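# Full boxes into the tote, empty boxes back on desks

## Task

Place each full box in the room completely inside the tote, and return each empty box to the desk it belongs on. The robot must stay upright and level throughout; tipping over or finishing tilted means failure. Everything must stay in place without the robot's help when the scene ends; anything the robot is still holding or propping does not count.

## Robot and tools

ROBOT. TidyBot++: a base 0.54 m long, 0.50 m wide and 0.38 m tall on four driven casters, carrying a seven-joint arm with a two-finger gripper. The shoulder sits 0.12 m ahead of the base centre and 0.68 m up. Cameras: base_camera on the base, wrist_camera looking along the hand. Loose objects may occasionally get a brief shove from outside.

FRAMES. Base frame: origin on the floor below the base centre, x ahead, y to the left, z up. hand_pose is reported in this frame; it is the point between the finger pads, its z axis runs out along the fingers, and the fingers open and close along its y axis. It can be 1-2 cm off, so trust the images. The odometry frame is the base frame where the scene began. Heading is positive to the left, from -3.142 to 3.142. base_tilt is in degrees, positive when leaning forward or right, with a fixed bias near 1 degree. Odometry counts wheel turns, so slip shows up as motion and drift builds over many moves.

execute_actions. Argument "actions": a list holding one action or nothing (empty just reports state and images). An action may contain "base", "joints", "speeds"; its motions begin together. "base" holds exactly one relative move, counted from the base position in the latest state report: translate_m (metres, forward positive, -2 to 2), strafe_m (metres, left positive, -2 to 2) or rotate_rad (radians, counter-clockwise seen from above positive, -6.3 to 6.3). "joints" holds absolute targets by name, in radians except gripper_pos:
- joint_1_rad: any angle, tolerance 0.039; swings the whole arm about vertical, positive is clockwise from above (opposite to heading).
- joint_2_rad: shoulder, -2.249 to 2.249, tol 0.039.
- joint_3_rad: any angle, tol 0.039; rolls the upper arm; from 3.14, positive moves a forward-bent forearm to the robot's right.
- joint_4_rad: elbow, -2.579 to 2.579, tol 0.039.
- joint_5_rad: any angle, tol 0.056; rolls the forearm; positive moves a forward-bent hand rightward.
- joint_6_rad: wrist, -2.099 to 2.099, tol 0.056.
- joint_7_rad: any angle, tol 0.056; rolls the hand; pointing down, positive is counter-clockwise from above, and at 1.57 the fingers part left and right.
- gripper_pos: 0 (open) to 1 (closed), tol 0.03. Pad gap is roughly 85 x (1 - gripper_pos) mm, up to 3 mm wider mid-stroke.
Any-angle joints go the short way round; for bigger turns send steps below half a revolution. "speeds" caps top speed for this action only: translate_m and strafe_m 0.05 to 0.5 m/s, rotate_rad 0.1 to 1.57 rad/s (maximum is the default). A base move needing over 8.667 s at its cap is refused; so is any call with an unknown key or out-of-range number, and then nothing moves. An action lasts at most 15 s. Joints run up to 1.39 rad/s (1.22 for joints 5 to 7). A joint or base omitted from an action may keep pushing toward its previous target. Argument "cameras": list of base_camera, wrist_camera or all; omitted or null gives all, [] gives none.

wait: "seconds" 0 to 10; commands nothing and returns state and images. zoom_image: "camera" (base_camera or wrist_camera) and "region" [x0, y0, x1, y1] in pixels of that camera's latest full image, top-left origin, at most 504 x 504. finished_scene: "scene" is the current scene number (1 to 2); it cannot be undone, reports success and gives the next task. A reply with no tool call ends everything.

ARM GEOMETRY. Upper arm 0.42 m, forearm 0.31 m, hand 0.31 m to the hand point. With joint_1_rad = 0, joint_3_rad = 3.14, joint_5_rad = 0 the arm stays in the base's x-z plane; angles from vertical (forward positive) are upper = j2, forearm = j2 - j4, hand = j2 - j4 - j6. Forward reach from the shoulder is the sum of length x sin(angle); height above it is the sum of length x cos(angle). The arm starts folded, hand down, poking up to 0.08 m ahead of the base, elbow up to 1.15 m high. A downward hand reaches at most about 0.94 m height, only near the base. Closed fingertips sit about 20 mm past the hand point.

RESULTS. base_status and joint_status tell how each motion ended: done; off_target (stopped short, may still push); contact_stop or time_out (target dropped, holds in place); not_followed (targets withheld, may be retried every action); limit_stop_at_motor_heat. "joint command not followed" with a "cause:" line means the self-collision check blocked all arm targets; the gripper part still runs. Nothing stops the arm hitting the base; "ARM HIT" flags a hard hit. A blocked base pushes until timeout and may still say done; base contact_stop means something shoved it after arriving. on_its_own lists uncommanded changes. Gripper at 1: done means empty, off_target means an object is held (it keeps squeezing at about 96-120 N per finger). motor_effort is percent of maximum, peak in brackets, biased and noisy. Motor temperatures are listed per arm joint; MOTOR HOT appears from 60 °C, and at 75 °C an OVER-TEMPERATURE FAULT lets the arm sag. Torque limits: joints 1-4 104.5 N m (warning 56.7), joints 5-7 51.3 (warning 29.4); exceeding one freezes the arm and gripper for 10 s and skips the rest of the call while the base carries on. After any stop, later calls in the same reply are skipped.

PRACTICE. Friction leaves joints slightly off with "all done"; improve by sending last command + (wanted - read). Loads make the arm sag; while holding, never command the currently read angle. Keep fingers clear of the floor. Avoid drops, slams, hard pushes and holding loads for long (heat builds even while you think, and the robot holds its last command meanwhile). Never drive while the arm is caught on something about 0.8 m or higher, and avoid sideways force on a raised hand: the robot can tip. Retracting the arm or backing off straightens a lean.

Each tool is called as name(argument=value, ...), one argument or row to a line, values as JSON.

## Session

execute_actions(
  actions=[],
)

Scene clock: 0.00 s.
Motor temperatures (°C, as the motors report them): [30 33 32 31 40 38 44]
base_odometry: x=+0.000 y=+0.000 heading=+0.000 (m, m, rad; odometry frame)
base_tilt: forward=-0.5 right=-0.4 (deg)
base_status: not commanded
joint_positions: joint_1_rad=+0.011 joint_2_rad=-0.399 joint_3_rad=+3.166 joint_4_rad=-2.542 joint_5_rad=-0.012 joint_6_rad=-0.844 joint_7_rad=+1.596 gripper_pos=+0.000
joint_status: not commanded
motor_effort: joint_1_rad=+0 joint_2_rad=-1 joint_3_rad=+1 joint_4_rad=+13 joint_5_rad=+0 joint_6_rad=+1 joint_7_rad=+0 (%)
hand_pose: x=+0.2681 y=-0.0001 z=+0.5919 quat_wxyz=(-0.007, +0.997, -0.008, +0.077) (m; base frame)
pictures: base_camera, wrist_camera
Images, in order (width x height): base_camera 644x364, wrist_camera 644x476.

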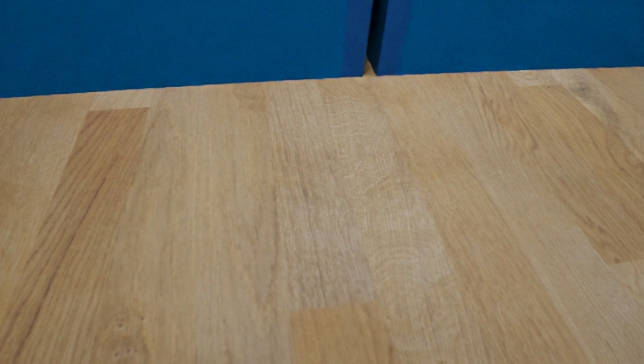

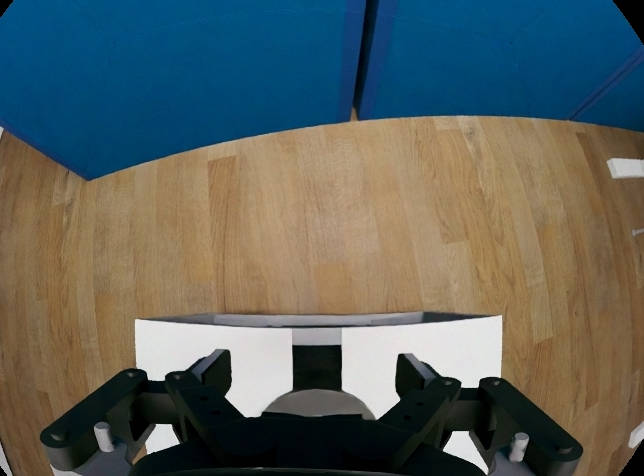

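execute_actions(
  actions=[
    {"joints":{"joint_2_rad":-0.6,"joint_4_rad":-1.0,"joint_6_rad":-1.55}},
  ],
)

Scene clock: 3.97 s.
Motor temperatures (°C, as the motors report them): [30 33 32 31 40 38 44]
base_odometry: x=+0.000 y=+0.000 heading=+0.000 (m, m, rad; odometry frame)
base_tilt: forward=-0.5 right=-0.4 (deg)
base_status: not commanded
joint_positions: joint_1_rad=+0.011 joint_2_rad=-0.593 joint_3_rad=+3.166 joint_4_rad=-1.018 joint_5_rad=-0.012 joint_6_rad=-1.508 joint_7_rad=+1.596 gripper_pos=+0.000
joint_status: all done
motor_effort: joint_1_rad=+0(0) joint_2_rad=+8(9) joint_3_rad=+0(0) joint_4_rad=+11(19) joint_5_rad=-1(1) joint_6_rad=+7(8) joint_7_rad=+1(0) (%)
hand_pose: x=+0.3046 y=-0.0081 z=+1.2070 quat_wxyz=(+0.006, +0.823, -0.003, +0.568) (m; base frame)
pictures: base_camera, wrist_camera
Images, in order (width x height): base_camera 644x364, wrist_camera 644x476.

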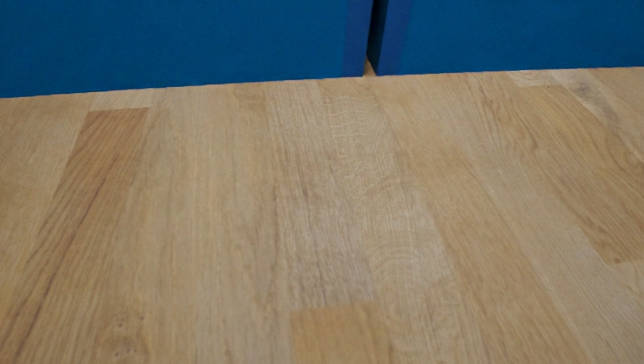

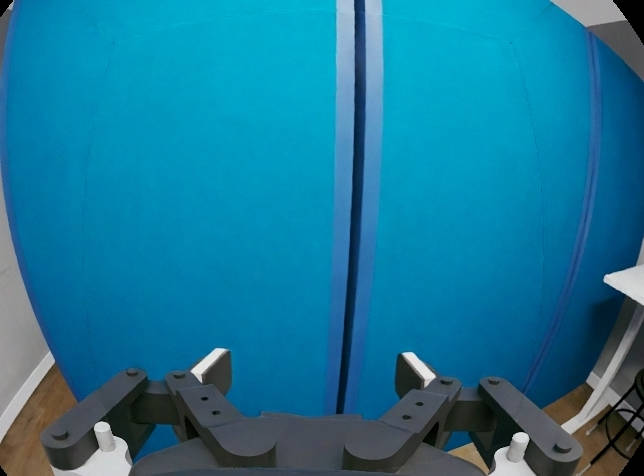

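execute_actions(
  actions=[
    {"joints":{"joint_1_rad":1.57}},
  ],
  cameras=["wrist_camera"],
)

Scene clock: 7.07 s.
Motor temperatures (°C, as the motors report them): [30 33 32 31 40 38 44]
base_odometry: x=+0.000 y=+0.000 heading=+0.000 (m, m, rad; odometry frame)
base_tilt: forward=-0.6 right=-0.4 (deg)
base_status: not commanded
joint_positions: joint_1_rad=+1.559 joint_2_rad=-0.593 joint_3_rad=+3.166 joint_4_rad=-1.018 joint_5_rad=-0.012 joint_6_rad=-1.508 joint_7_rad=+1.596 gripper_pos=+0.000
joint_status: all done
motor_effort: joint_1_rad=+0(0) joint_2_rad=+8(9) joint_3_rad=+0(0) joint_4_rad=+11(11) joint_5_rad=-1(1) joint_6_rad=+8(8) joint_7_rad=+0(1) (%)
hand_pose: x=+0.1151 y=-0.1857 z=+1.2070 quat_wxyz=(+0.401, +0.586, -0.578, +0.402) (m; base frame)
pictures: wrist_camera
Images, in order (width x height): wrist_camera 644x476.

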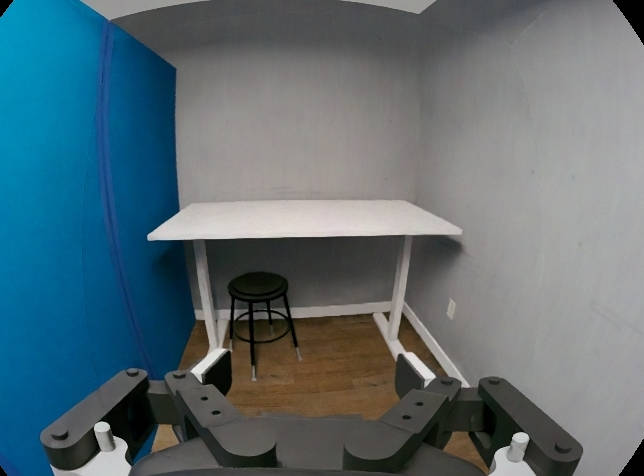

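execute_actions(
  actions=[
    {"joints":{"joint_1_rad":-1.3}},
  ],
  cameras=["wrist_camera"],
)

Scene clock: 11.60 s.
Motor temperatures (°C, as the motors report them): [30 33 32 31 40 38 44]
base_odometry: x=+0.000 y=+0.000 heading=+0.000 (m, m, rad; odometry frame)
base_tilt: forward=-0.5 right=-0.5 (deg)
base_status: not commanded
joint_positions: joint_1_rad=-1.289 joint_2_rad=-0.593 joint_3_rad=+3.166 joint_4_rad=-1.018 joint_5_rad=-0.012 joint_6_rad=-1.508 joint_7_rad=+1.596 gripper_pos=+0.000
joint_status: all done
motor_effort: joint_1_rad=+0(1) joint_2_rad=+8(9) joint_3_rad=+0(0) joint_4_rad=+11(11) joint_5_rad=-1(1) joint_6_rad=+8(8) joint_7_rad=+0(0) (%)
hand_pose: x=+0.1764 y=+0.1766 z=+1.2070 quat_wxyz=(-0.339, +0.657, +0.495, +0.456) (m; base frame)
pictures: wrist_camera
Images, in order (width x height): wrist_camera 644x476.

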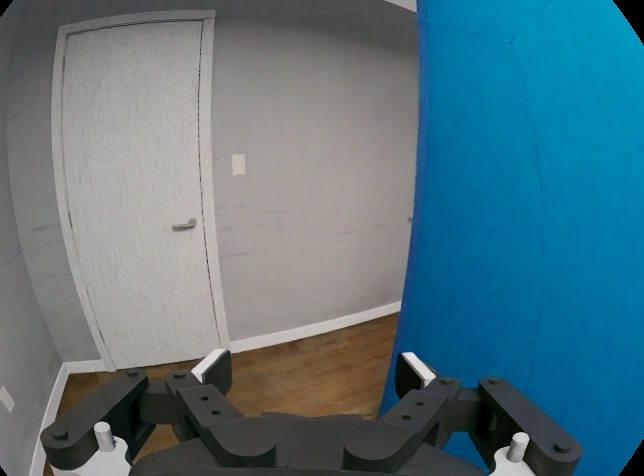

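execute_actions(
  actions=[
    {"base":{"strafe_m":1.1},"joints":{"joint_1_rad":-0.3}},
  ],
)

Scene clock: 16.23 s.
Motor temperatures (°C, as the motors report them): [30 33 32 31 40 38 44]
base_odometry: x=+0.001 y=+1.100 heading=+0.000 (m, m, rad; odometry frame)
base_tilt: forward=-0.5 right=-0.5 (deg)
base_status: done
joint_positions: joint_1_rad=-0.309 joint_2_rad=-0.602 joint_3_rad=+3.166 joint_4_rad=-1.017 joint_5_rad=-0.012 joint_6_rad=-1.509 joint_7_rad=+1.596 gripper_pos=+0.000
joint_status: all done
motor_effort: joint_1_rad=+0(0) joint_2_rad=+8(11) joint_3_rad=+0(2) joint_4_rad=+11(12) joint_5_rad=-1(1) joint_6_rad=+8(8) joint_7_rad=+0(0) (%)
hand_pose: x=+0.2931 y=+0.0492 z=+1.2084 quat_wxyz=(-0.086, +0.811, +0.127, +0.565) (m; base frame)
pictures: base_camera, wrist_camera
Images, in order (width x height): base_camera 644x364, wrist_camera 644x476.

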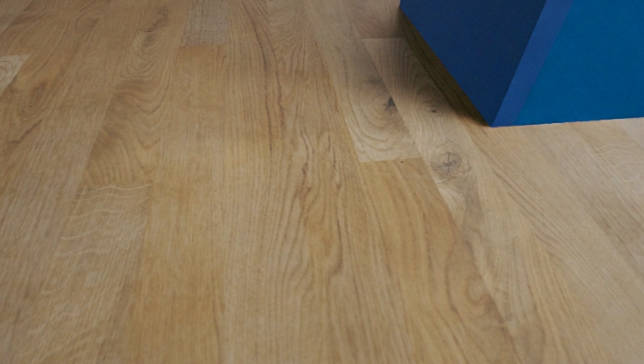

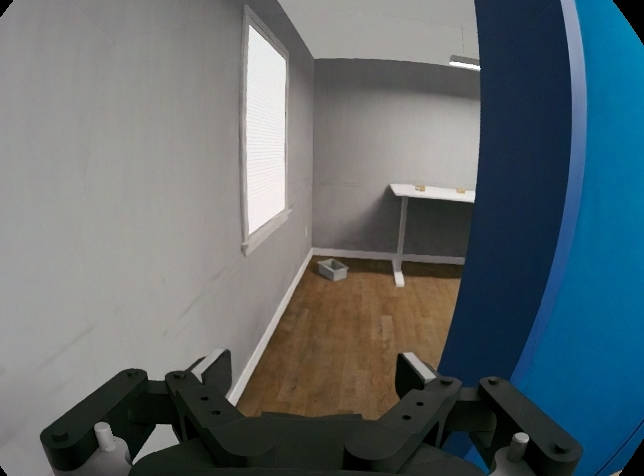

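execute_actions(
  actions=[
    {"base":{"rotate_rad":0.13},"joints":{"joint_1_rad":0.0,"joint_6_rad":-1.8}},
  ],
)

execute_actions(
  actions=[
    {"base":{"strafe_m":0.22}},
  ],
)

Scene clock: 18.73 s.
Motor temperatures (°C, as the motors report them): [30 33 32 31 40 38 44]
base_odometry: x=+0.001 y=+1.100 heading=+0.130 (m, m, rad; odometry frame)
base_tilt: forward=-0.6 right=-0.4 (deg)
base_status: done
joint_positions: joint_1_rad=-0.011 joint_2_rad=-0.602 joint_3_rad=+3.166 joint_4_rad=-1.017 joint_5_rad=-0.012 joint_6_rad=-1.760 joint_7_rad=+1.596 gripper_pos=+0.000
joint_status: all done
motor_effort: joint_1_rad=+1(1) joint_2_rad=+9(10) joint_3_rad=+1(1) joint_4_rad=+10(12) joint_5_rad=-1(1) joint_6_rad=+7(7) joint_7_rad=+0(1) (%)
hand_pose: x=+0.2640 y=-0.0029 z=+1.1394 quat_wxyz=(-0.003, +0.886, +0.007, +0.465) (m; base frame)
pictures: base_camera, wrist_camera
Images, in order (width x height): base_camera 644x364, wrist_camera 644x476.

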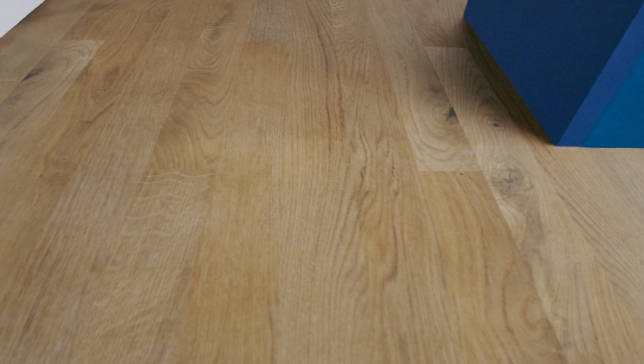

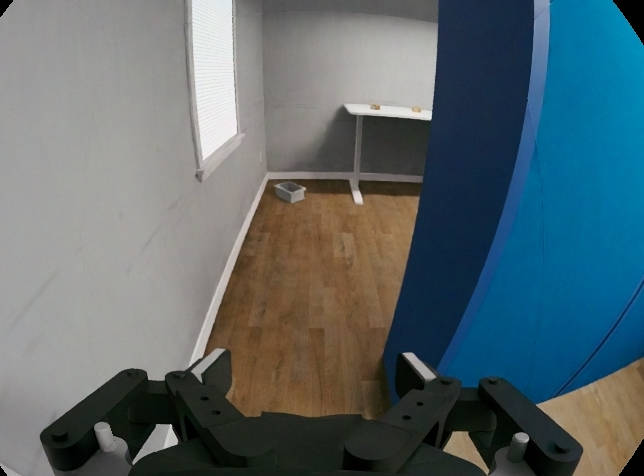

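Scene clock: 20.43 s.
Motor temperatures (°C, as the motors report them): [30 33 32 31 40 38 44]
base_odometry: x=-0.028 y=+1.319 heading=+0.130 (m, m, rad; odometry frame)
base_tilt: forward=-0.5 right=-0.4 (deg)
base_status: done
joint_positions: joint_1_rad=-0.007 joint_2_rad=-0.602 joint_3_rad=+3.166 joint_4_rad=-1.017 joint_5_rad=-0.012 joint_6_rad=-1.760 joint_7_rad=+1.596 gripper_pos=+0.000
joint_status: not commanded
motor_effort: joint_1_rad=+1(1) joint_2_rad=+9(9) joint_3_rad=+1(3) joint_4_rad=+10(11) joint_5_rad=-1(2) joint_6_rad=+7(7) joint_7_rad=+0(0) (%)
hand_pose: x=+0.2639 y=-0.0034 z=+1.1394 quat_wxyz=(-0.002, +0.886, +0.006, +0.465) (m; base frame)
pictures: base_camera, wrist_camera
Images, in order (width x height): base_camera 644x364, wrist_camera 644x476.

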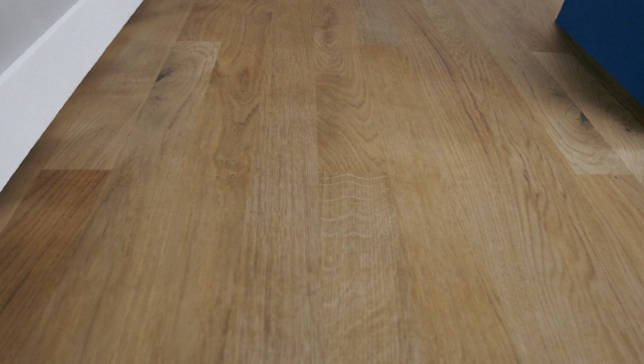

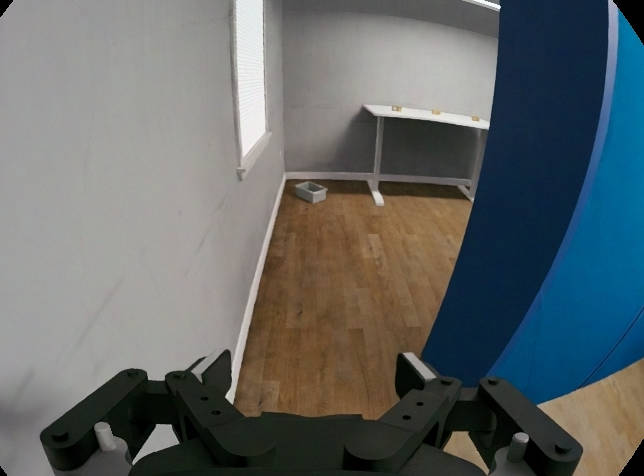

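execute_actions(
  actions=[
    {"base":{"translate_m":1.7},"joints":{"joint_1_rad":0.7,"joint_6_rad":-1.6}},
  ],
)

Scene clock: 25.77 s.
Motor temperatures (°C, as the motors report them): [30 33 32 31 40 38 44]
base_odometry: x=+1.658 y=+1.540 heading=+0.130 (m, m, rad; odometry frame)
base_tilt: forward=-0.5 right=-0.5 (deg)
base_status: done
joint_positions: joint_1_rad=+0.690 joint_2_rad=-0.599 joint_3_rad=+3.166 joint_4_rad=-1.017 joint_5_rad=-0.012 joint_6_rad=-1.641 joint_7_rad=+1.596 gripper_pos=+0.000
joint_status: all done
motor_effort: joint_1_rad=+0(1) joint_2_rad=+8(13) joint_3_rad=+0(1) joint_4_rad=+11(12) joint_5_rad=-1(1) joint_6_rad=+8(6) joint_7_rad=+0(0) (%)
hand_pose: x=+0.2434 y=-0.1092 z=+1.1707 quat_wxyz=(+0.175, +0.807, -0.288, +0.485) (m; base frame)
pictures: base_camera, wrist_camera
Images, in order (width x height): base_camera 644x364, wrist_camera 644x476.

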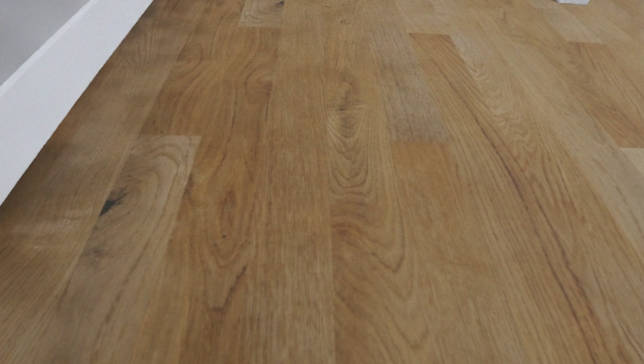

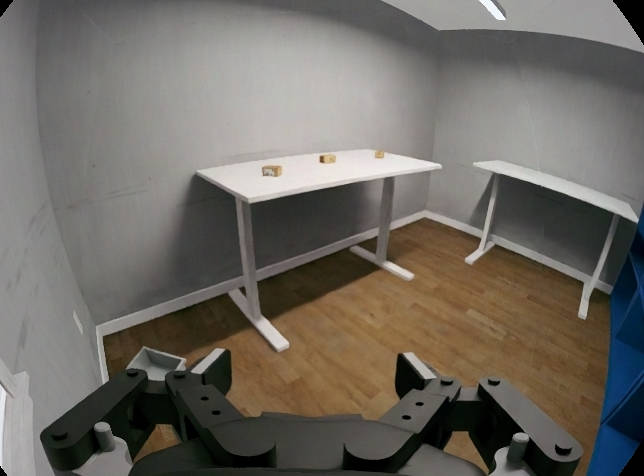

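zoom_image(
  camera="wrist_camera",
  region=[190, 130, 450, 220],
)

execute_actions(
  actions=[
    {"base":{"strafe_m":-0.9},"joints":{"joint_1_rad":2.2}},
  ],
)

Region (190, 130, 450, 220) of wrist_camera's 644x476 image, scaled by 1.938; it fills the top 174 rows of this view, and the rest is white.

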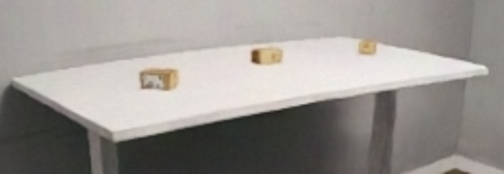

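Scene clock: 29.67 s.
Motor temperatures (°C, as the motors report them): [30 33 32 31 40 38 44]
base_odometry: x=+1.775 y=+0.647 heading=+0.131 (m, m, rad; odometry frame)
base_tilt: forward=-0.5 right=-0.5 (deg)
base_status: done
joint_positions: joint_1_rad=+2.190 joint_2_rad=-0.597 joint_3_rad=+3.166 joint_4_rad=-1.017 joint_5_rad=-0.012 joint_6_rad=-1.640 joint_7_rad=+1.596 gripper_pos=+0.000
joint_status: all done
motor_effort: joint_1_rad=+1(0) joint_2_rad=+8(12) joint_3_rad=-1(2) joint_4_rad=+11(12) joint_5_rad=-1(1) joint_6_rad=+7(8) joint_7_rad=+0(0) (%)
hand_pose: x=+0.0180 y=-0.1327 z=+1.1708 quat_wxyz=(+0.458, +0.394, -0.761, +0.235) (m; base frame)
pictures: base_camera, wrist_camera
Images, in order (width x height): base_camera 644x364, wrist_camera 644x476.

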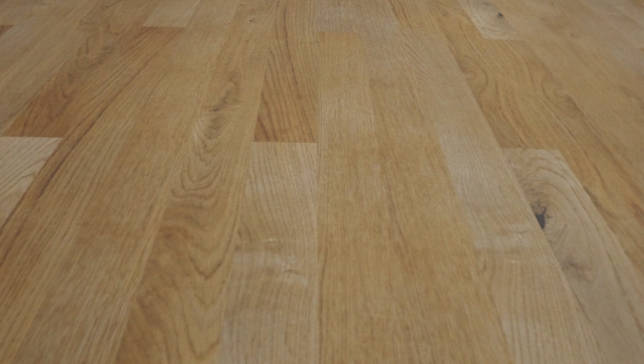

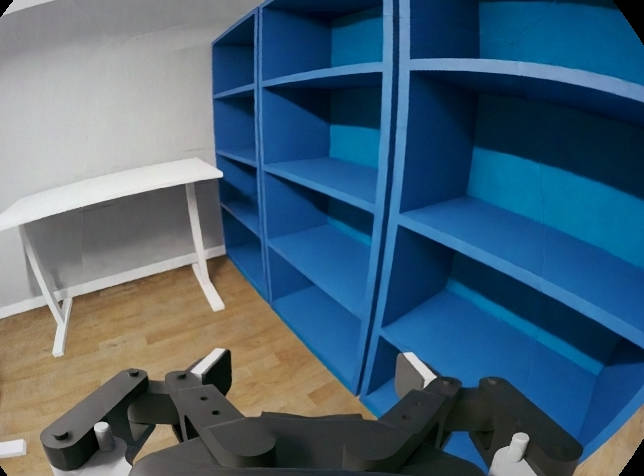

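execute_actions(
  actions=[
    {"base":{"translate_m":0.4},"joints":{"joint_1_rad":0.0,"joint_6_rad":-1.5}},
  ],
)

Scene clock: 33.67 s.
Motor temperatures (°C, as the motors report them): [30 33 32 31 40 38 44]
base_odometry: x=+2.172 y=+0.699 heading=+0.130 (m, m, rad; odometry frame)
base_tilt: forward=-0.5 right=-0.4 (deg)
base_status: done
joint_positions: joint_1_rad=+0.011 joint_2_rad=-0.597 joint_3_rad=+3.166 joint_4_rad=-1.017 joint_5_rad=-0.012 joint_6_rad=-1.542 joint_7_rad=+1.596 gripper_pos=+0.000
joint_status: all done
motor_effort: joint_1_rad=+0(0) joint_2_rad=+8(10) joint_3_rad=+0(2) joint_4_rad=+11(12) joint_5_rad=-1(1) joint_6_rad=+8(8) joint_7_rad=+0(1) (%)
hand_pose: x=+0.2985 y=-0.0077 z=+1.1983 quat_wxyz=(+0.005, +0.831, -0.003, +0.556) (m; base frame)
pictures: base_camera, wrist_camera
Images, in order (width x height): base_camera 644x364, wrist_camera 644x476.

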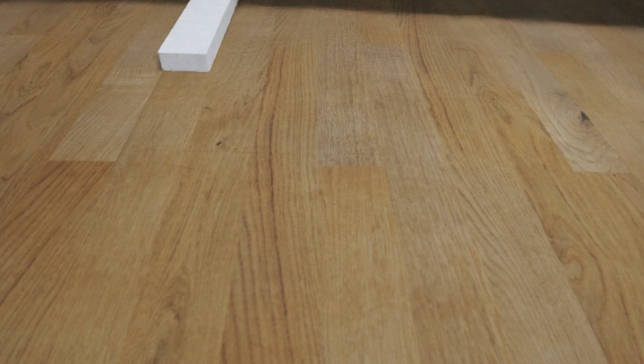

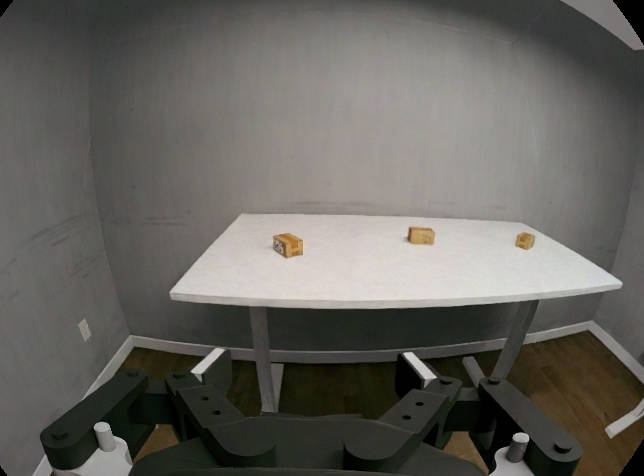

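zoom_image(
  camera="wrist_camera",
  region=[240, 200, 560, 320],
)

Region (240, 200, 560, 320) of wrist_camera's 644x476 image, scaled by 1.575; it fills the top 189 rows of this view, and the rest is white.

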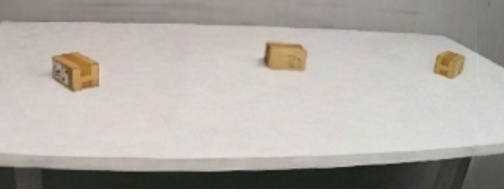

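execute_actions(
  actions=[
    {"base":{"translate_m":0.3},"joints":{"joint_2_rad":0.0,"joint_4_rad":-0.8,"joint_6_rad":-1.6,"joint_3_rad":3.14,"joint_7_rad":1.57}},
  ],
)

Scene clock: 46.33 s.
Motor temperatures (°C, as the motors report them): [30 33 32 31 40 38 44]
base_odometry: x=+2.470 y=+0.738 heading=+0.130 (m, m, rad; odometry frame)
base_tilt: forward=-0.5 right=-0.4 (deg)
base_status: done
joint_positions: joint_1_rad=+0.011 joint_2_rad=+0.002 joint_3_rad=+3.162 joint_4_rad=-0.821 joint_5_rad=-0.012 joint_6_rad=-1.558 joint_7_rad=+1.596 gripper_pos=+0.000
joint_status: all done
motor_effort: joint_1_rad=+0(0) joint_2_rad=-16(24) joint_3_rad=+0(1) joint_4_rad=+15(18) joint_5_rad=-1(0) joint_6_rad=+6(9) joint_7_rad=+0(1) (%)
hand_pose: x=+0.5650 y=-0.0092 z=+1.0911 quat_wxyz=(+0.005, +0.928, -0.001, +0.371) (m; base frame)
pictures: base_camera, wrist_camera
Images, in order (width x height): base_camera 644x364, wrist_camera 644x476.

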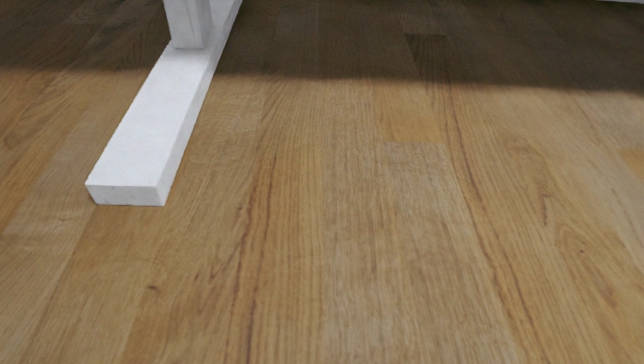

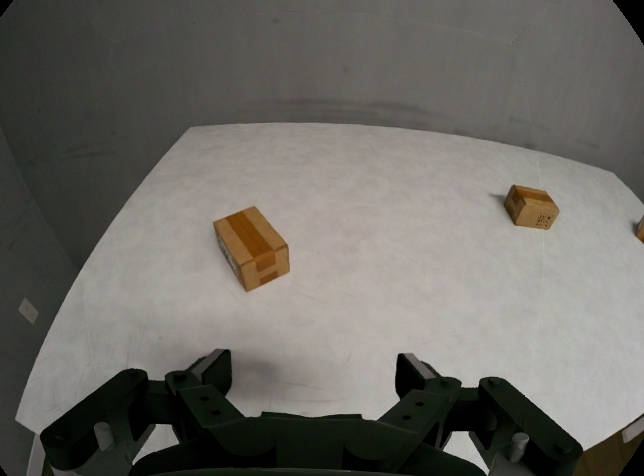

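execute_actions(
  actions=[
    {"base":{"strafe_m":-0.223},"joints":{"joint_1_rad":-0.61,"joint_3_rad":3.12,"joint_7_rad":1.53}},
  ],
  cameras=[],
)

execute_actions(
  actions=[
    {"base":{"translate_m":0.215},"joints":{"joint_2_rad":0.17,"joint_4_rad":-0.7,"joint_6_rad":-1.72}},
  ],
)

Scene clock: 61.80 s.
Motor temperatures (°C, as the motors report them): [30 33 32 31 40 38 44]
base_odometry: x=+2.499 y=+0.517 heading=+0.130 (m, m, rad; odometry frame)
base_tilt: forward=-0.5 right=-0.5 (deg)
base_status: done
joint_positions: joint_1_rad=-0.601 joint_2_rad=+0.002 joint_3_rad=+3.139 joint_4_rad=-0.821 joint_5_rad=-0.012 joint_6_rad=-1.559 joint_7_rad=+1.556 gripper_pos=+0.000
joint_status: all done
motor_effort: joint_1_rad=+0(2) joint_2_rad=-17(18) joint_3_rad=+0(2) joint_4_rad=+15(16) joint_5_rad=-1(1) joint_6_rad=+5(6) joint_7_rad=+0(0) (%)
hand_pose: x=+0.4829 y=+0.2572 z=+1.0910 quat_wxyz=(-0.118, +0.888, +0.272, +0.352) (m; base frame)
pictures: none
No camera images: the call's "cameras" was empty. Leave "cameras" out to get every camera's image.

Scene clock: 63.57 s.
Motor temperatures (°C, as the motors report them): [30 33 32 31 40 38 44]
base_odometry: x=+2.712 y=+0.545 heading=+0.130 (m, m, rad; odometry frame)
base_tilt: forward=-0.5 right=-0.4 (deg)
base_status: done
joint_positions: joint_1_rad=-0.602 joint_2_rad=+0.181 joint_3_rad=+3.137 joint_4_rad=-0.722 joint_5_rad=-0.012 joint_6_rad=-1.678 joint_7_rad=+1.556 gripper_pos=+0.000
joint_status: all done
motor_effort: joint_1_rad=+0(1) joint_2_rad=-23(27) joint_3_rad=+0(1) joint_4_rad=+15(17) joint_5_rad=-1(1) joint_6_rad=+5(6) joint_7_rad=+0(0) (%)
hand_pose: x=+0.5172 y=+0.2820 z=+1.0270 quat_wxyz=(-0.090, +0.918, +0.282, +0.262) (m; base frame)
pictures: base_camera, wrist_camera
Images, in order (width x height): base_camera 644x364, wrist_camera 644x476.

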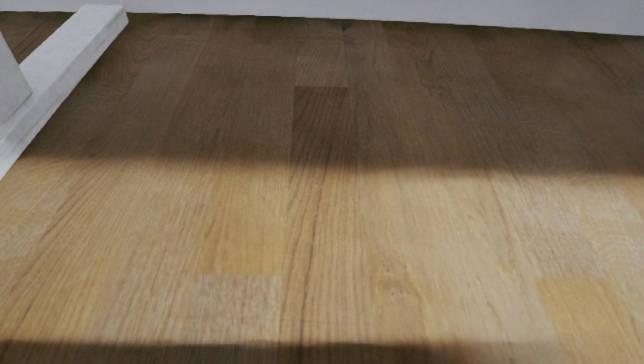

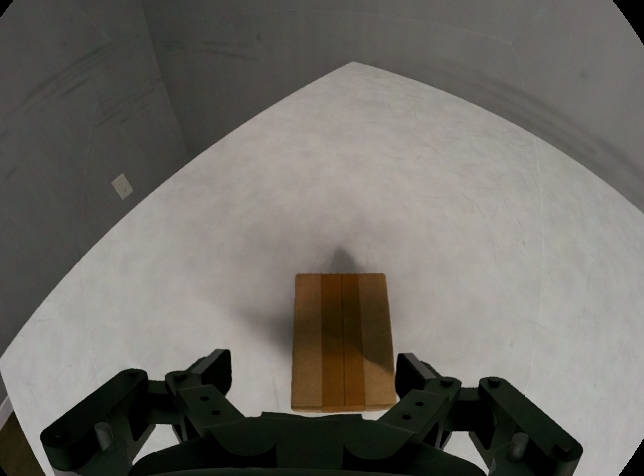

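execute_actions(
  actions=[
    {"joints":{"joint_1_rad":-0.556,"joint_2_rad":0.14,"joint_4_rad":-0.84,"joint_6_rad":-1.56}},
  ],
  cameras=["wrist_camera"],
)

Scene clock: 68.13 s.
Motor temperatures (°C, as the motors report them): [30 33 32 31 40 38 44]
base_odometry: x=+2.712 y=+0.545 heading=+0.130 (m, m, rad; odometry frame)
base_tilt: forward=-0.5 right=-0.4 (deg)
base_status: not commanded
joint_positions: joint_1_rad=-0.565 joint_2_rad=+0.153 joint_3_rad=+3.137 joint_4_rad=-0.820 joint_5_rad=-0.012 joint_6_rad=-1.600 joint_7_rad=+1.556 gripper_pos=+0.000
joint_status: all done
motor_effort: joint_1_rad=+0(1) joint_2_rad=-23(24) joint_3_rad=-1(0) joint_4_rad=+16(17) joint_5_rad=-1(1) joint_6_rad=+4(5) joint_7_rad=+0(0) (%)
hand_pose: x=+0.5302 y=+0.2693 z=+1.0124 quat_wxyz=(-0.087, +0.923, +0.265, +0.267) (m; base frame)
pictures: wrist_camera
Images, in order (width x height): wrist_camera 644x476.

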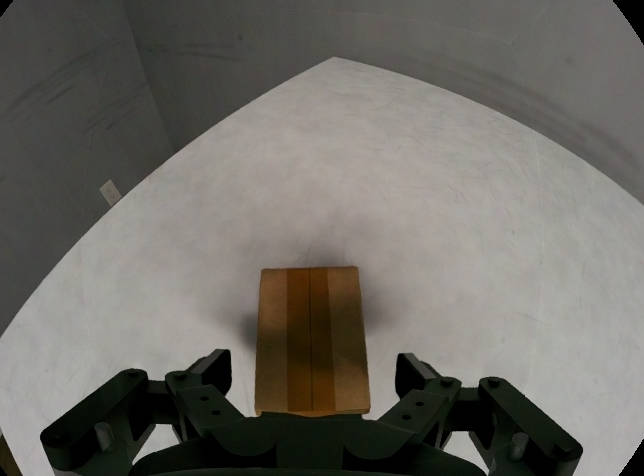

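execute_actions(
  actions=[
    {"joints":{"joint_4_rad":-0.97,"joint_6_rad":-1.45}},
  ],
  cameras=["wrist_camera"],
)

Scene clock: 70.50 s.
Motor temperatures (°C, as the motors report them): [30 33 32 31 40 38 44]
base_odometry: x=+2.712 y=+0.545 heading=+0.130 (m, m, rad; odometry frame)
base_tilt: forward=-0.5 right=-0.4 (deg)
base_status: not commanded
joint_positions: joint_1_rad=-0.565 joint_2_rad=+0.147 joint_3_rad=+3.137 joint_4_rad=-0.952 joint_5_rad=-0.012 joint_6_rad=-1.491 joint_7_rad=+1.556 gripper_pos=+0.000
joint_status: all done
motor_effort: joint_1_rad=+1(1) joint_2_rad=-23(25) joint_3_rad=+0(0) joint_4_rad=+17(18) joint_5_rad=-1(1) joint_6_rad=+5(5) joint_7_rad=+1(0) (%)
hand_pose: x=+0.5412 y=+0.2763 z=+0.9757 quat_wxyz=(-0.084, +0.925, +0.265, +0.259) (m; base frame)
pictures: wrist_camera
Images, in order (width x height): wrist_camera 644x476.

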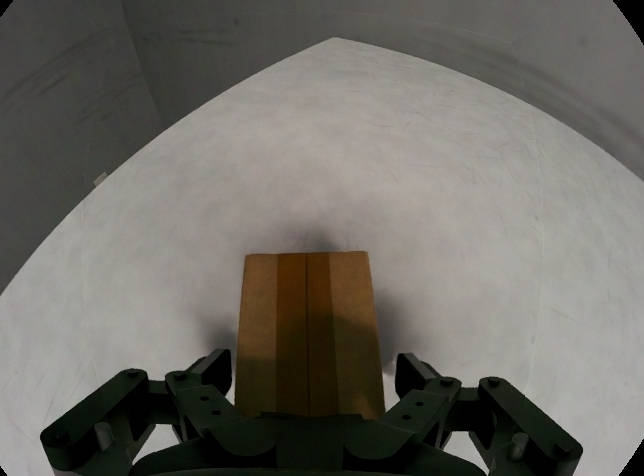

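zoom_image(
  camera="wrist_camera",
  region=[160, 230, 470, 440],
)

Region (160, 230, 470, 440) of wrist_camera's 644x476 image, scaled by 1.626; it fills the top 341 rows of this view, and the rest is white.

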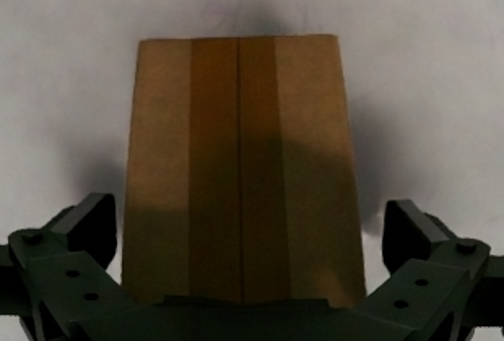

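execute_actions(
  actions=[
    {"joints":{"joint_2_rad":0.178}},
  ],
  cameras=["wrist_camera"],
)

Scene clock: 76.80 s.
Motor temperatures (°C, as the motors report them): [30 33 32 31 40 38 44]
base_odometry: x=+2.712 y=+0.545 heading=+0.130 (m, m, rad; odometry frame)
base_tilt: forward=-0.5 right=-0.4 (deg)
base_status: not commanded
joint_positions: joint_1_rad=-0.565 joint_2_rad=+0.171 joint_3_rad=+3.137 joint_4_rad=-0.953 joint_5_rad=-0.012 joint_6_rad=-1.490 joint_7_rad=+1.556 gripper_pos=+0.000
joint_status: all done
motor_effort: joint_1_rad=+1(1) joint_2_rad=-23(25) joint_3_rad=+0(0) joint_4_rad=+16(17) joint_5_rad=+0(1) joint_6_rad=+4(4) joint_7_rad=-1(0) (%)
hand_pose: x=+0.5472 y=+0.2802 z=+0.9636 quat_wxyz=(-0.081, +0.928, +0.266, +0.248) (m; base frame)
pictures: wrist_camera
Images, in order (width x height): wrist_camera 644x476.

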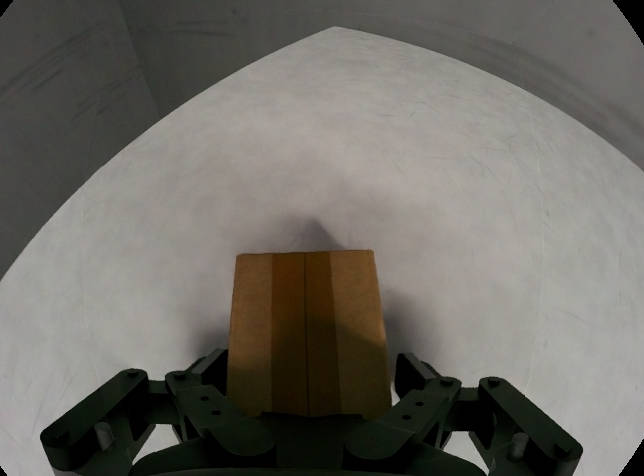

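execute_actions(
  actions=[
    {"joints":{"gripper_pos":1.0}},
  ],
  cameras=["wrist_camera"],
)

Scene clock: 78.43 s.
Motor temperatures (°C, as the motors report them): [30 33 32 31 40 38 44]
base_odometry: x=+2.712 y=+0.545 heading=+0.130 (m, m, rad; odometry frame)
base_tilt: forward=-0.5 right=-0.5 (deg)
base_status: not commanded
joint_positions: joint_1_rad=-0.564 joint_2_rad=+0.154 joint_3_rad=+3.136 joint_4_rad=-0.953 joint_5_rad=-0.012 joint_6_rad=-1.482 joint_7_rad=+1.554 gripper_pos=+0.335
joint_status: gripper_pos off_target (ended at +0.335, target +1.000)
motor_effort: joint_1_rad=+1(2) joint_2_rad=-22(24) joint_3_rad=+1(1) joint_4_rad=+16(18) joint_5_rad=+0(2) joint_6_rad=+4(6) joint_7_rad=+0(0) (%)
hand_pose: x=+0.5451 y=+0.2784 z=+0.9733 quat_wxyz=(-0.085, +0.925, +0.264, +0.260) (m; base frame)
pictures: wrist_camera
Images, in order (width x height): wrist_camera 644x476.

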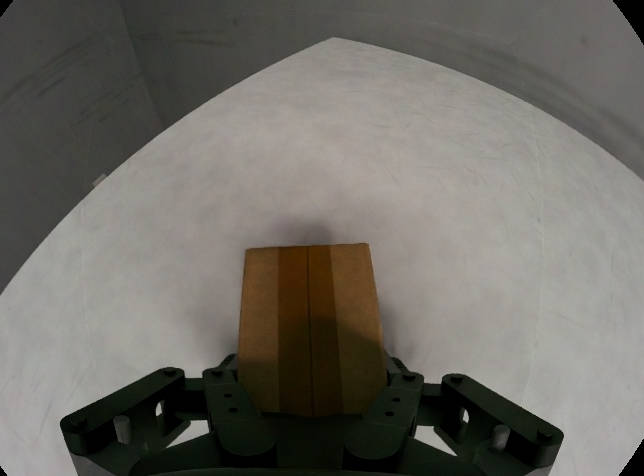

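execute_actions(
  actions=[
    {"joints":{"joint_2_rad":0.14,"joint_4_rad":-0.80,"joint_6_rad":-1.64}},
  ],
  cameras=["wrist_camera"],
)

Scene clock: 80.13 s.
Motor temperatures (°C, as the motors report them): [30 33 32 31 40 38 44]
base_odometry: x=+2.712 y=+0.545 heading=+0.130 (m, m, rad; odometry frame)
base_tilt: forward=-0.5 right=-0.5 (deg)
base_status: not commanded
joint_positions: joint_1_rad=-0.564 joint_2_rad=+0.154 joint_3_rad=+3.136 joint_4_rad=-0.831 joint_5_rad=-0.012 joint_6_rad=-1.610 joint_7_rad=+1.554 gripper_pos=+0.335
joint_status: all done
motor_effort: joint_1_rad=+0(0) joint_2_rad=-25(29) joint_3_rad=+0(0) joint_4_rad=+18(20) joint_5_rad=+0(0) joint_6_rad=+6(7) joint_7_rad=+0(0) (%)
hand_pose: x=+0.5277 y=+0.2672 z=+1.0054 quat_wxyz=(-0.084, +0.926, +0.264, +0.257) (m; base frame)
pictures: wrist_camera
Images, in order (width x height): wrist_camera 644x476.

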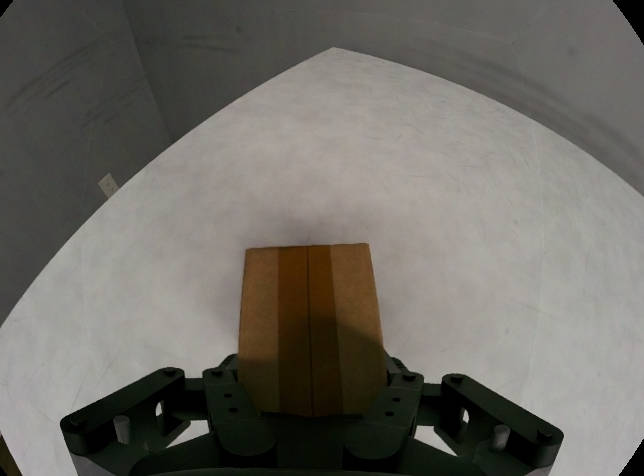

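execute_actions(
  actions=[],
  cameras=[],
)

execute_actions(
  actions=[],
  cameras=[],
)

execute_actions(
  actions=[],
  cameras=[],
)

Scene clock: 81.33 s.
Motor temperatures (°C, as the motors report them): [30 33 32 31 40 38 44]
base_odometry: x=+2.712 y=+0.545 heading=+0.130 (m, m, rad; odometry frame)
base_tilt: forward=-0.5 right=-0.5 (deg)
base_status: not commanded
joint_positions: joint_1_rad=-0.564 joint_2_rad=+0.154 joint_3_rad=+3.136 joint_4_rad=-0.831 joint_5_rad=-0.012 joint_6_rad=-1.610 joint_7_rad=+1.554 gripper_pos=+0.335
joint_status: all done
motor_effort: joint_1_rad=+0(0) joint_2_rad=-25(29) joint_3_rad=+0(0) joint_4_rad=+18(20) joint_5_rad=-1(0) joint_6_rad=+6(7) joint_7_rad=+0(0) (%)
hand_pose: x=+0.5277 y=+0.2672 z=+1.0054 quat_wxyz=(-0.084, +0.926, +0.264, +0.257) (m; base frame)
pictures: none
No camera images: the call's "cameras" was empty. Leave "cameras" out to get every camera's image.

Scene clock: 81.33 s.
Motor temperatures (°C, as the motors report them): [30 33 32 31 40 38 44]
base_odometry: x=+2.712 y=+0.545 heading=+0.130 (m, m, rad; odometry frame)
base_tilt: forward=-0.5 right=-0.5 (deg)
base_status: not commanded
joint_positions: joint_1_rad=-0.564 joint_2_rad=+0.154 joint_3_rad=+3.136 joint_4_rad=-0.831 joint_5_rad=-0.012 joint_6_rad=-1.610 joint_7_rad=+1.554 gripper_pos=+0.335
joint_status: all done
motor_effort: joint_1_rad=+0(0) joint_2_rad=-25(29) joint_3_rad=+0(0) joint_4_rad=+18(20) joint_5_rad=-1(0) joint_6_rad=+6(7) joint_7_rad=+0(0) (%)
hand_pose: x=+0.5277 y=+0.2672 z=+1.0054 quat_wxyz=(-0.084, +0.926, +0.264, +0.257) (m; base frame)
pictures: none
No camera images: the call's "cameras" was empty. Leave "cameras" out to get every camera's image.

Scene clock: 81.33 s.
Motor temperatures (°C, as the motors report them): [30 33 32 31 40 38 44]
base_odometry: x=+2.712 y=+0.545 heading=+0.130 (m, m, rad; odometry frame)
base_tilt: forward=-0.5 right=-0.5 (deg)
base_status: not commanded
joint_positions: joint_1_rad=-0.564 joint_2_rad=+0.154 joint_3_rad=+3.136 joint_4_rad=-0.831 joint_5_rad=-0.012 joint_6_rad=-1.610 joint_7_rad=+1.554 gripper_pos=+0.335
joint_status: all done
motor_effort: joint_1_rad=+0(0) joint_2_rad=-25(29) joint_3_rad=+0(0) joint_4_rad=+18(20) joint_5_rad=-1(0) joint_6_rad=+6(7) joint_7_rad=+0(0) (%)
hand_pose: x=+0.5277 y=+0.2672 z=+1.0054 quat_wxyz=(-0.084, +0.926, +0.264, +0.257) (m; base frame)
pictures: none
No camera images: the call's "cameras" was empty. Leave "cameras" out to get every camera's image.

execute_actions(
  actions=[
    {"base":{"translate_m":-0.15},"joints":{"joint_1_rad":-0.2,"joint_2_rad":-0.3,"joint_4_rad":-1.0,"joint_6_rad":-1.9}},
  ],
  cameras=[],
)

execute_actions(
  actions=[
    {"base":{"strafe_m":1.15},"joints":{"joint_1_rad":0.0}},
  ],
)

Scene clock: 85.60 s.
Motor temperatures (°C, as the motors report them): [30 33 32 31 40 38 44]
base_odometry: x=+2.563 y=+0.525 heading=+0.131 (m, m, rad; odometry frame)
base_tilt: forward=-0.5 right=-0.4 (deg)
base_status: done
joint_positions: joint_1_rad=-0.212 joint_2_rad=-0.295 joint_3_rad=+3.136 joint_4_rad=-0.989 joint_5_rad=-0.012 joint_6_rad=-1.873 joint_7_rad=+1.554 gripper_pos=+0.335
joint_status: all done
motor_effort: joint_1_rad=+0(1) joint_2_rad=-6(31) joint_3_rad=+0(1) joint_4_rad=+15(19) joint_5_rad=+0(2) joint_6_rad=+6(8) joint_7_rad=+0(0) (%)
hand_pose: x=+0.3599 y=+0.0588 z=+1.0647 quat_wxyz=(-0.037, +0.954, +0.100, +0.281) (m; base frame)
pictures: none
No camera images: the call's "cameras" was empty. Leave "cameras" out to get every camera's image.

Scene clock: 89.27 s.
Motor temperatures (°C, as the motors report them): [30 33 32 31 40 38 44]
base_odometry: x=+2.412 y=+1.665 heading=+0.131 (m, m, rad; odometry frame)
base_tilt: forward=-0.5 right=-0.5 (deg)
base_status: done
joint_positions: joint_1_rad=-0.010 joint_2_rad=-0.295 joint_3_rad=+3.132 joint_4_rad=-0.989 joint_5_rad=-0.012 joint_6_rad=-1.873 joint_7_rad=+1.554 gripper_pos=+0.335
joint_status: all done
motor_effort: joint_1_rad=+1(0) joint_2_rad=-6(5) joint_3_rad=+1(2) joint_4_rad=+15(15) joint_5_rad=-1(1) joint_6_rad=+6(6) joint_7_rad=+0(0) (%)
hand_pose: x=+0.3667 y=+0.0104 z=+1.0647 quat_wxyz=(-0.008, +0.959, +0.005, +0.283) (m; base frame)
pictures: base_camera, wrist_camera
Images, in order (width x height): base_camera 644x364, wrist_camera 644x476.

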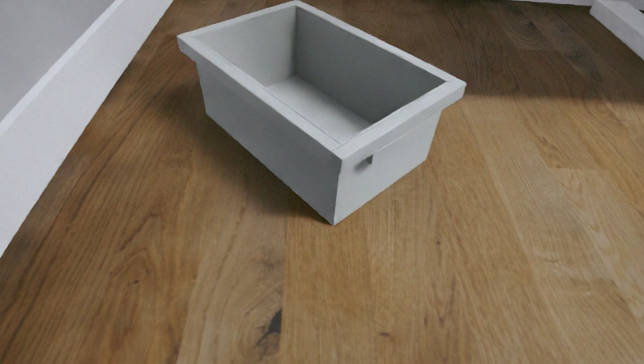

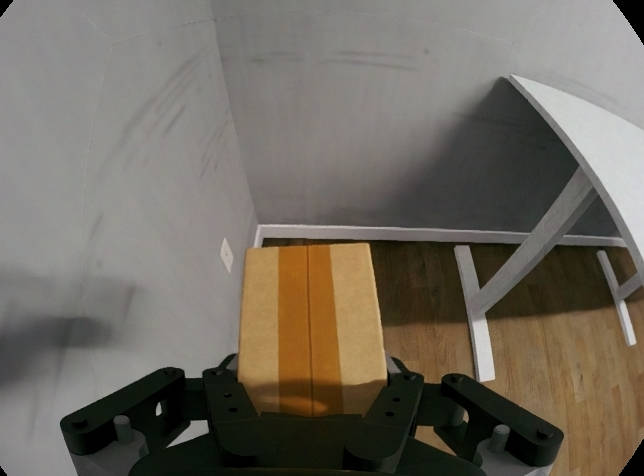

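execute_actions(
  actions=[
    {"joints":{"joint_1_rad":0.095,"joint_2_rad":1.33,"joint_4_rad":-1.62,"joint_5_rad":1.08,"joint_6_rad":0.49,"joint_7_rad":1.26}},
  ],
)

Scene clock: 102.83 s.
Motor temperatures (°C, as the motors report them): [30 33 32 31 40 38 44]
base_odometry: x=+2.412 y=+1.665 heading=+0.131 (m, m, rad; odometry frame)
base_tilt: forward=-0.5 right=-0.4 (deg)
base_status: not commanded
joint_positions: joint_1_rad=+0.083 joint_2_rad=+1.344 joint_3_rad=+3.132 joint_4_rad=-1.607 joint_5_rad=+1.062 joint_6_rad=+0.441 joint_7_rad=+1.286 gripper_pos=+0.335
joint_status: all done
motor_effort: joint_1_rad=+1(1) joint_2_rad=-44(50) joint_3_rad=-4(4) joint_4_rad=+6(21) joint_5_rad=-1(2) joint_6_rad=+5(8) joint_7_rad=+0(1) (%)
hand_pose: x=+0.7131 y=+0.0742 z=+0.2048 quat_wxyz=(-0.094, +0.897, +0.344, +0.262) (m; base frame)
pictures: base_camera, wrist_camera
Images, in order (width x height): base_camera 644x364, wrist_camera 644x476.

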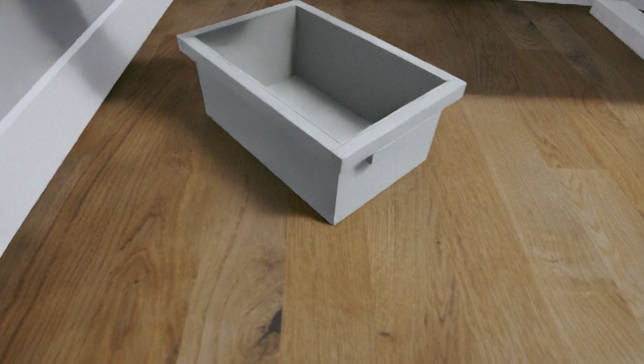

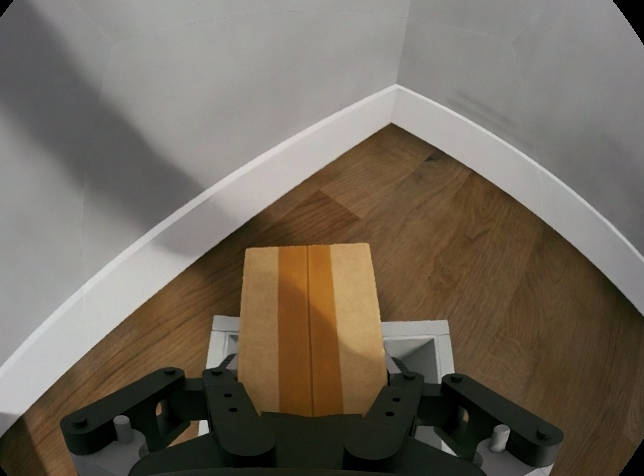

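execute_actions(
  actions=[
    {"joints":{"joint_1_rad":0.176,"joint_2_rad":1.40,"joint_4_rad":-1.64,"joint_5_rad":0.99,"joint_6_rad":0.515,"joint_7_rad":1.415}},
  ],
)

Scene clock: 107.47 s.
Motor temperatures (°C, as the motors report them): [30 33 32 31 40 38 44]
base_odometry: x=+2.412 y=+1.665 heading=+0.131 (m, m, rad; odometry frame)
base_tilt: forward=-0.5 right=-0.4 (deg)
base_status: not commanded
joint_positions: joint_1_rad=+0.178 joint_2_rad=+1.416 joint_3_rad=+3.132 joint_4_rad=-1.626 joint_5_rad=+1.008 joint_6_rad=+0.464 joint_7_rad=+1.396 gripper_pos=+0.335
joint_status: all done
motor_effort: joint_1_rad=-1(2) joint_2_rad=-42(45) joint_3_rad=-4(6) joint_4_rad=+4(6) joint_5_rad=-1(1) joint_6_rad=+6(6) joint_7_rad=-1(0) (%)
hand_pose: x=+0.6810 y=+0.0260 z=+0.1658 quat_wxyz=(-0.091, +0.910, +0.320, +0.246) (m; base frame)
pictures: base_camera, wrist_camera
Images, in order (width x height): base_camera 644x364, wrist_camera 644x476.

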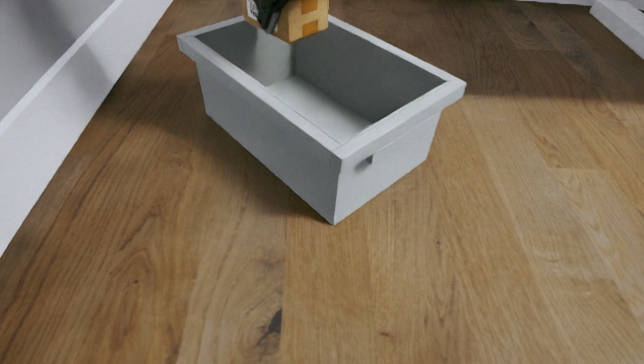

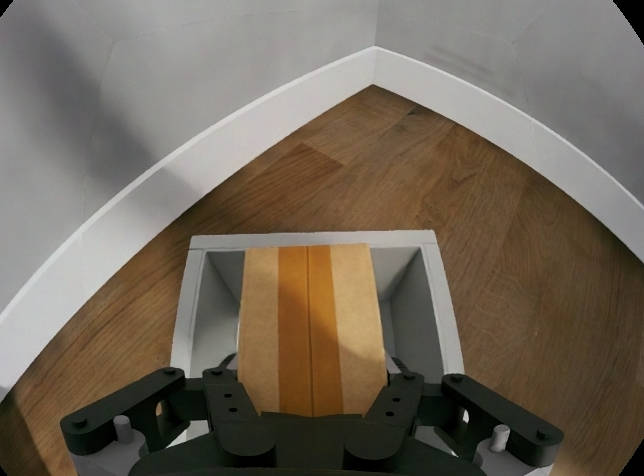

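execute_actions(
  actions=[
    {"joints":{"joint_2_rad":1.652,"joint_4_rad":-1.335}},
  ],
)

Scene clock: 110.00 s.
Motor temperatures (°C, as the motors report them): [30 33 32 31 40 38 44]
base_odometry: x=+2.412 y=+1.665 heading=+0.131 (m, m, rad; odometry frame)
base_tilt: forward=-0.5 right=-0.5 (deg)
base_status: not commanded
joint_positions: joint_1_rad=+0.178 joint_2_rad=+1.668 joint_3_rad=+3.132 joint_4_rad=-1.363 joint_5_rad=+1.008 joint_6_rad=+0.465 joint_7_rad=+1.396 gripper_pos=+0.335
joint_status: all done
motor_effort: joint_1_rad=+1(0) joint_2_rad=-43(44) joint_3_rad=-4(4) joint_4_rad=+4(5) joint_5_rad=-1(1) joint_6_rad=+6(6) joint_7_rad=+0(0) (%)
hand_pose: x=+0.6904 y=+0.0241 z=+0.0616 quat_wxyz=(-0.089, +0.910, +0.319, +0.251) (m; base frame)
pictures: base_camera, wrist_camera
Images, in order (width x height): base_camera 644x364, wrist_camera 644x476.

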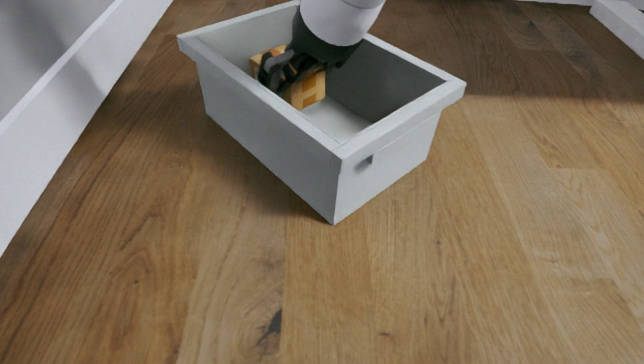

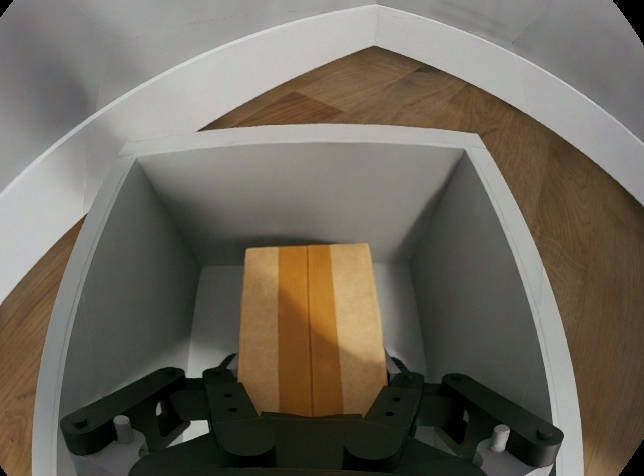

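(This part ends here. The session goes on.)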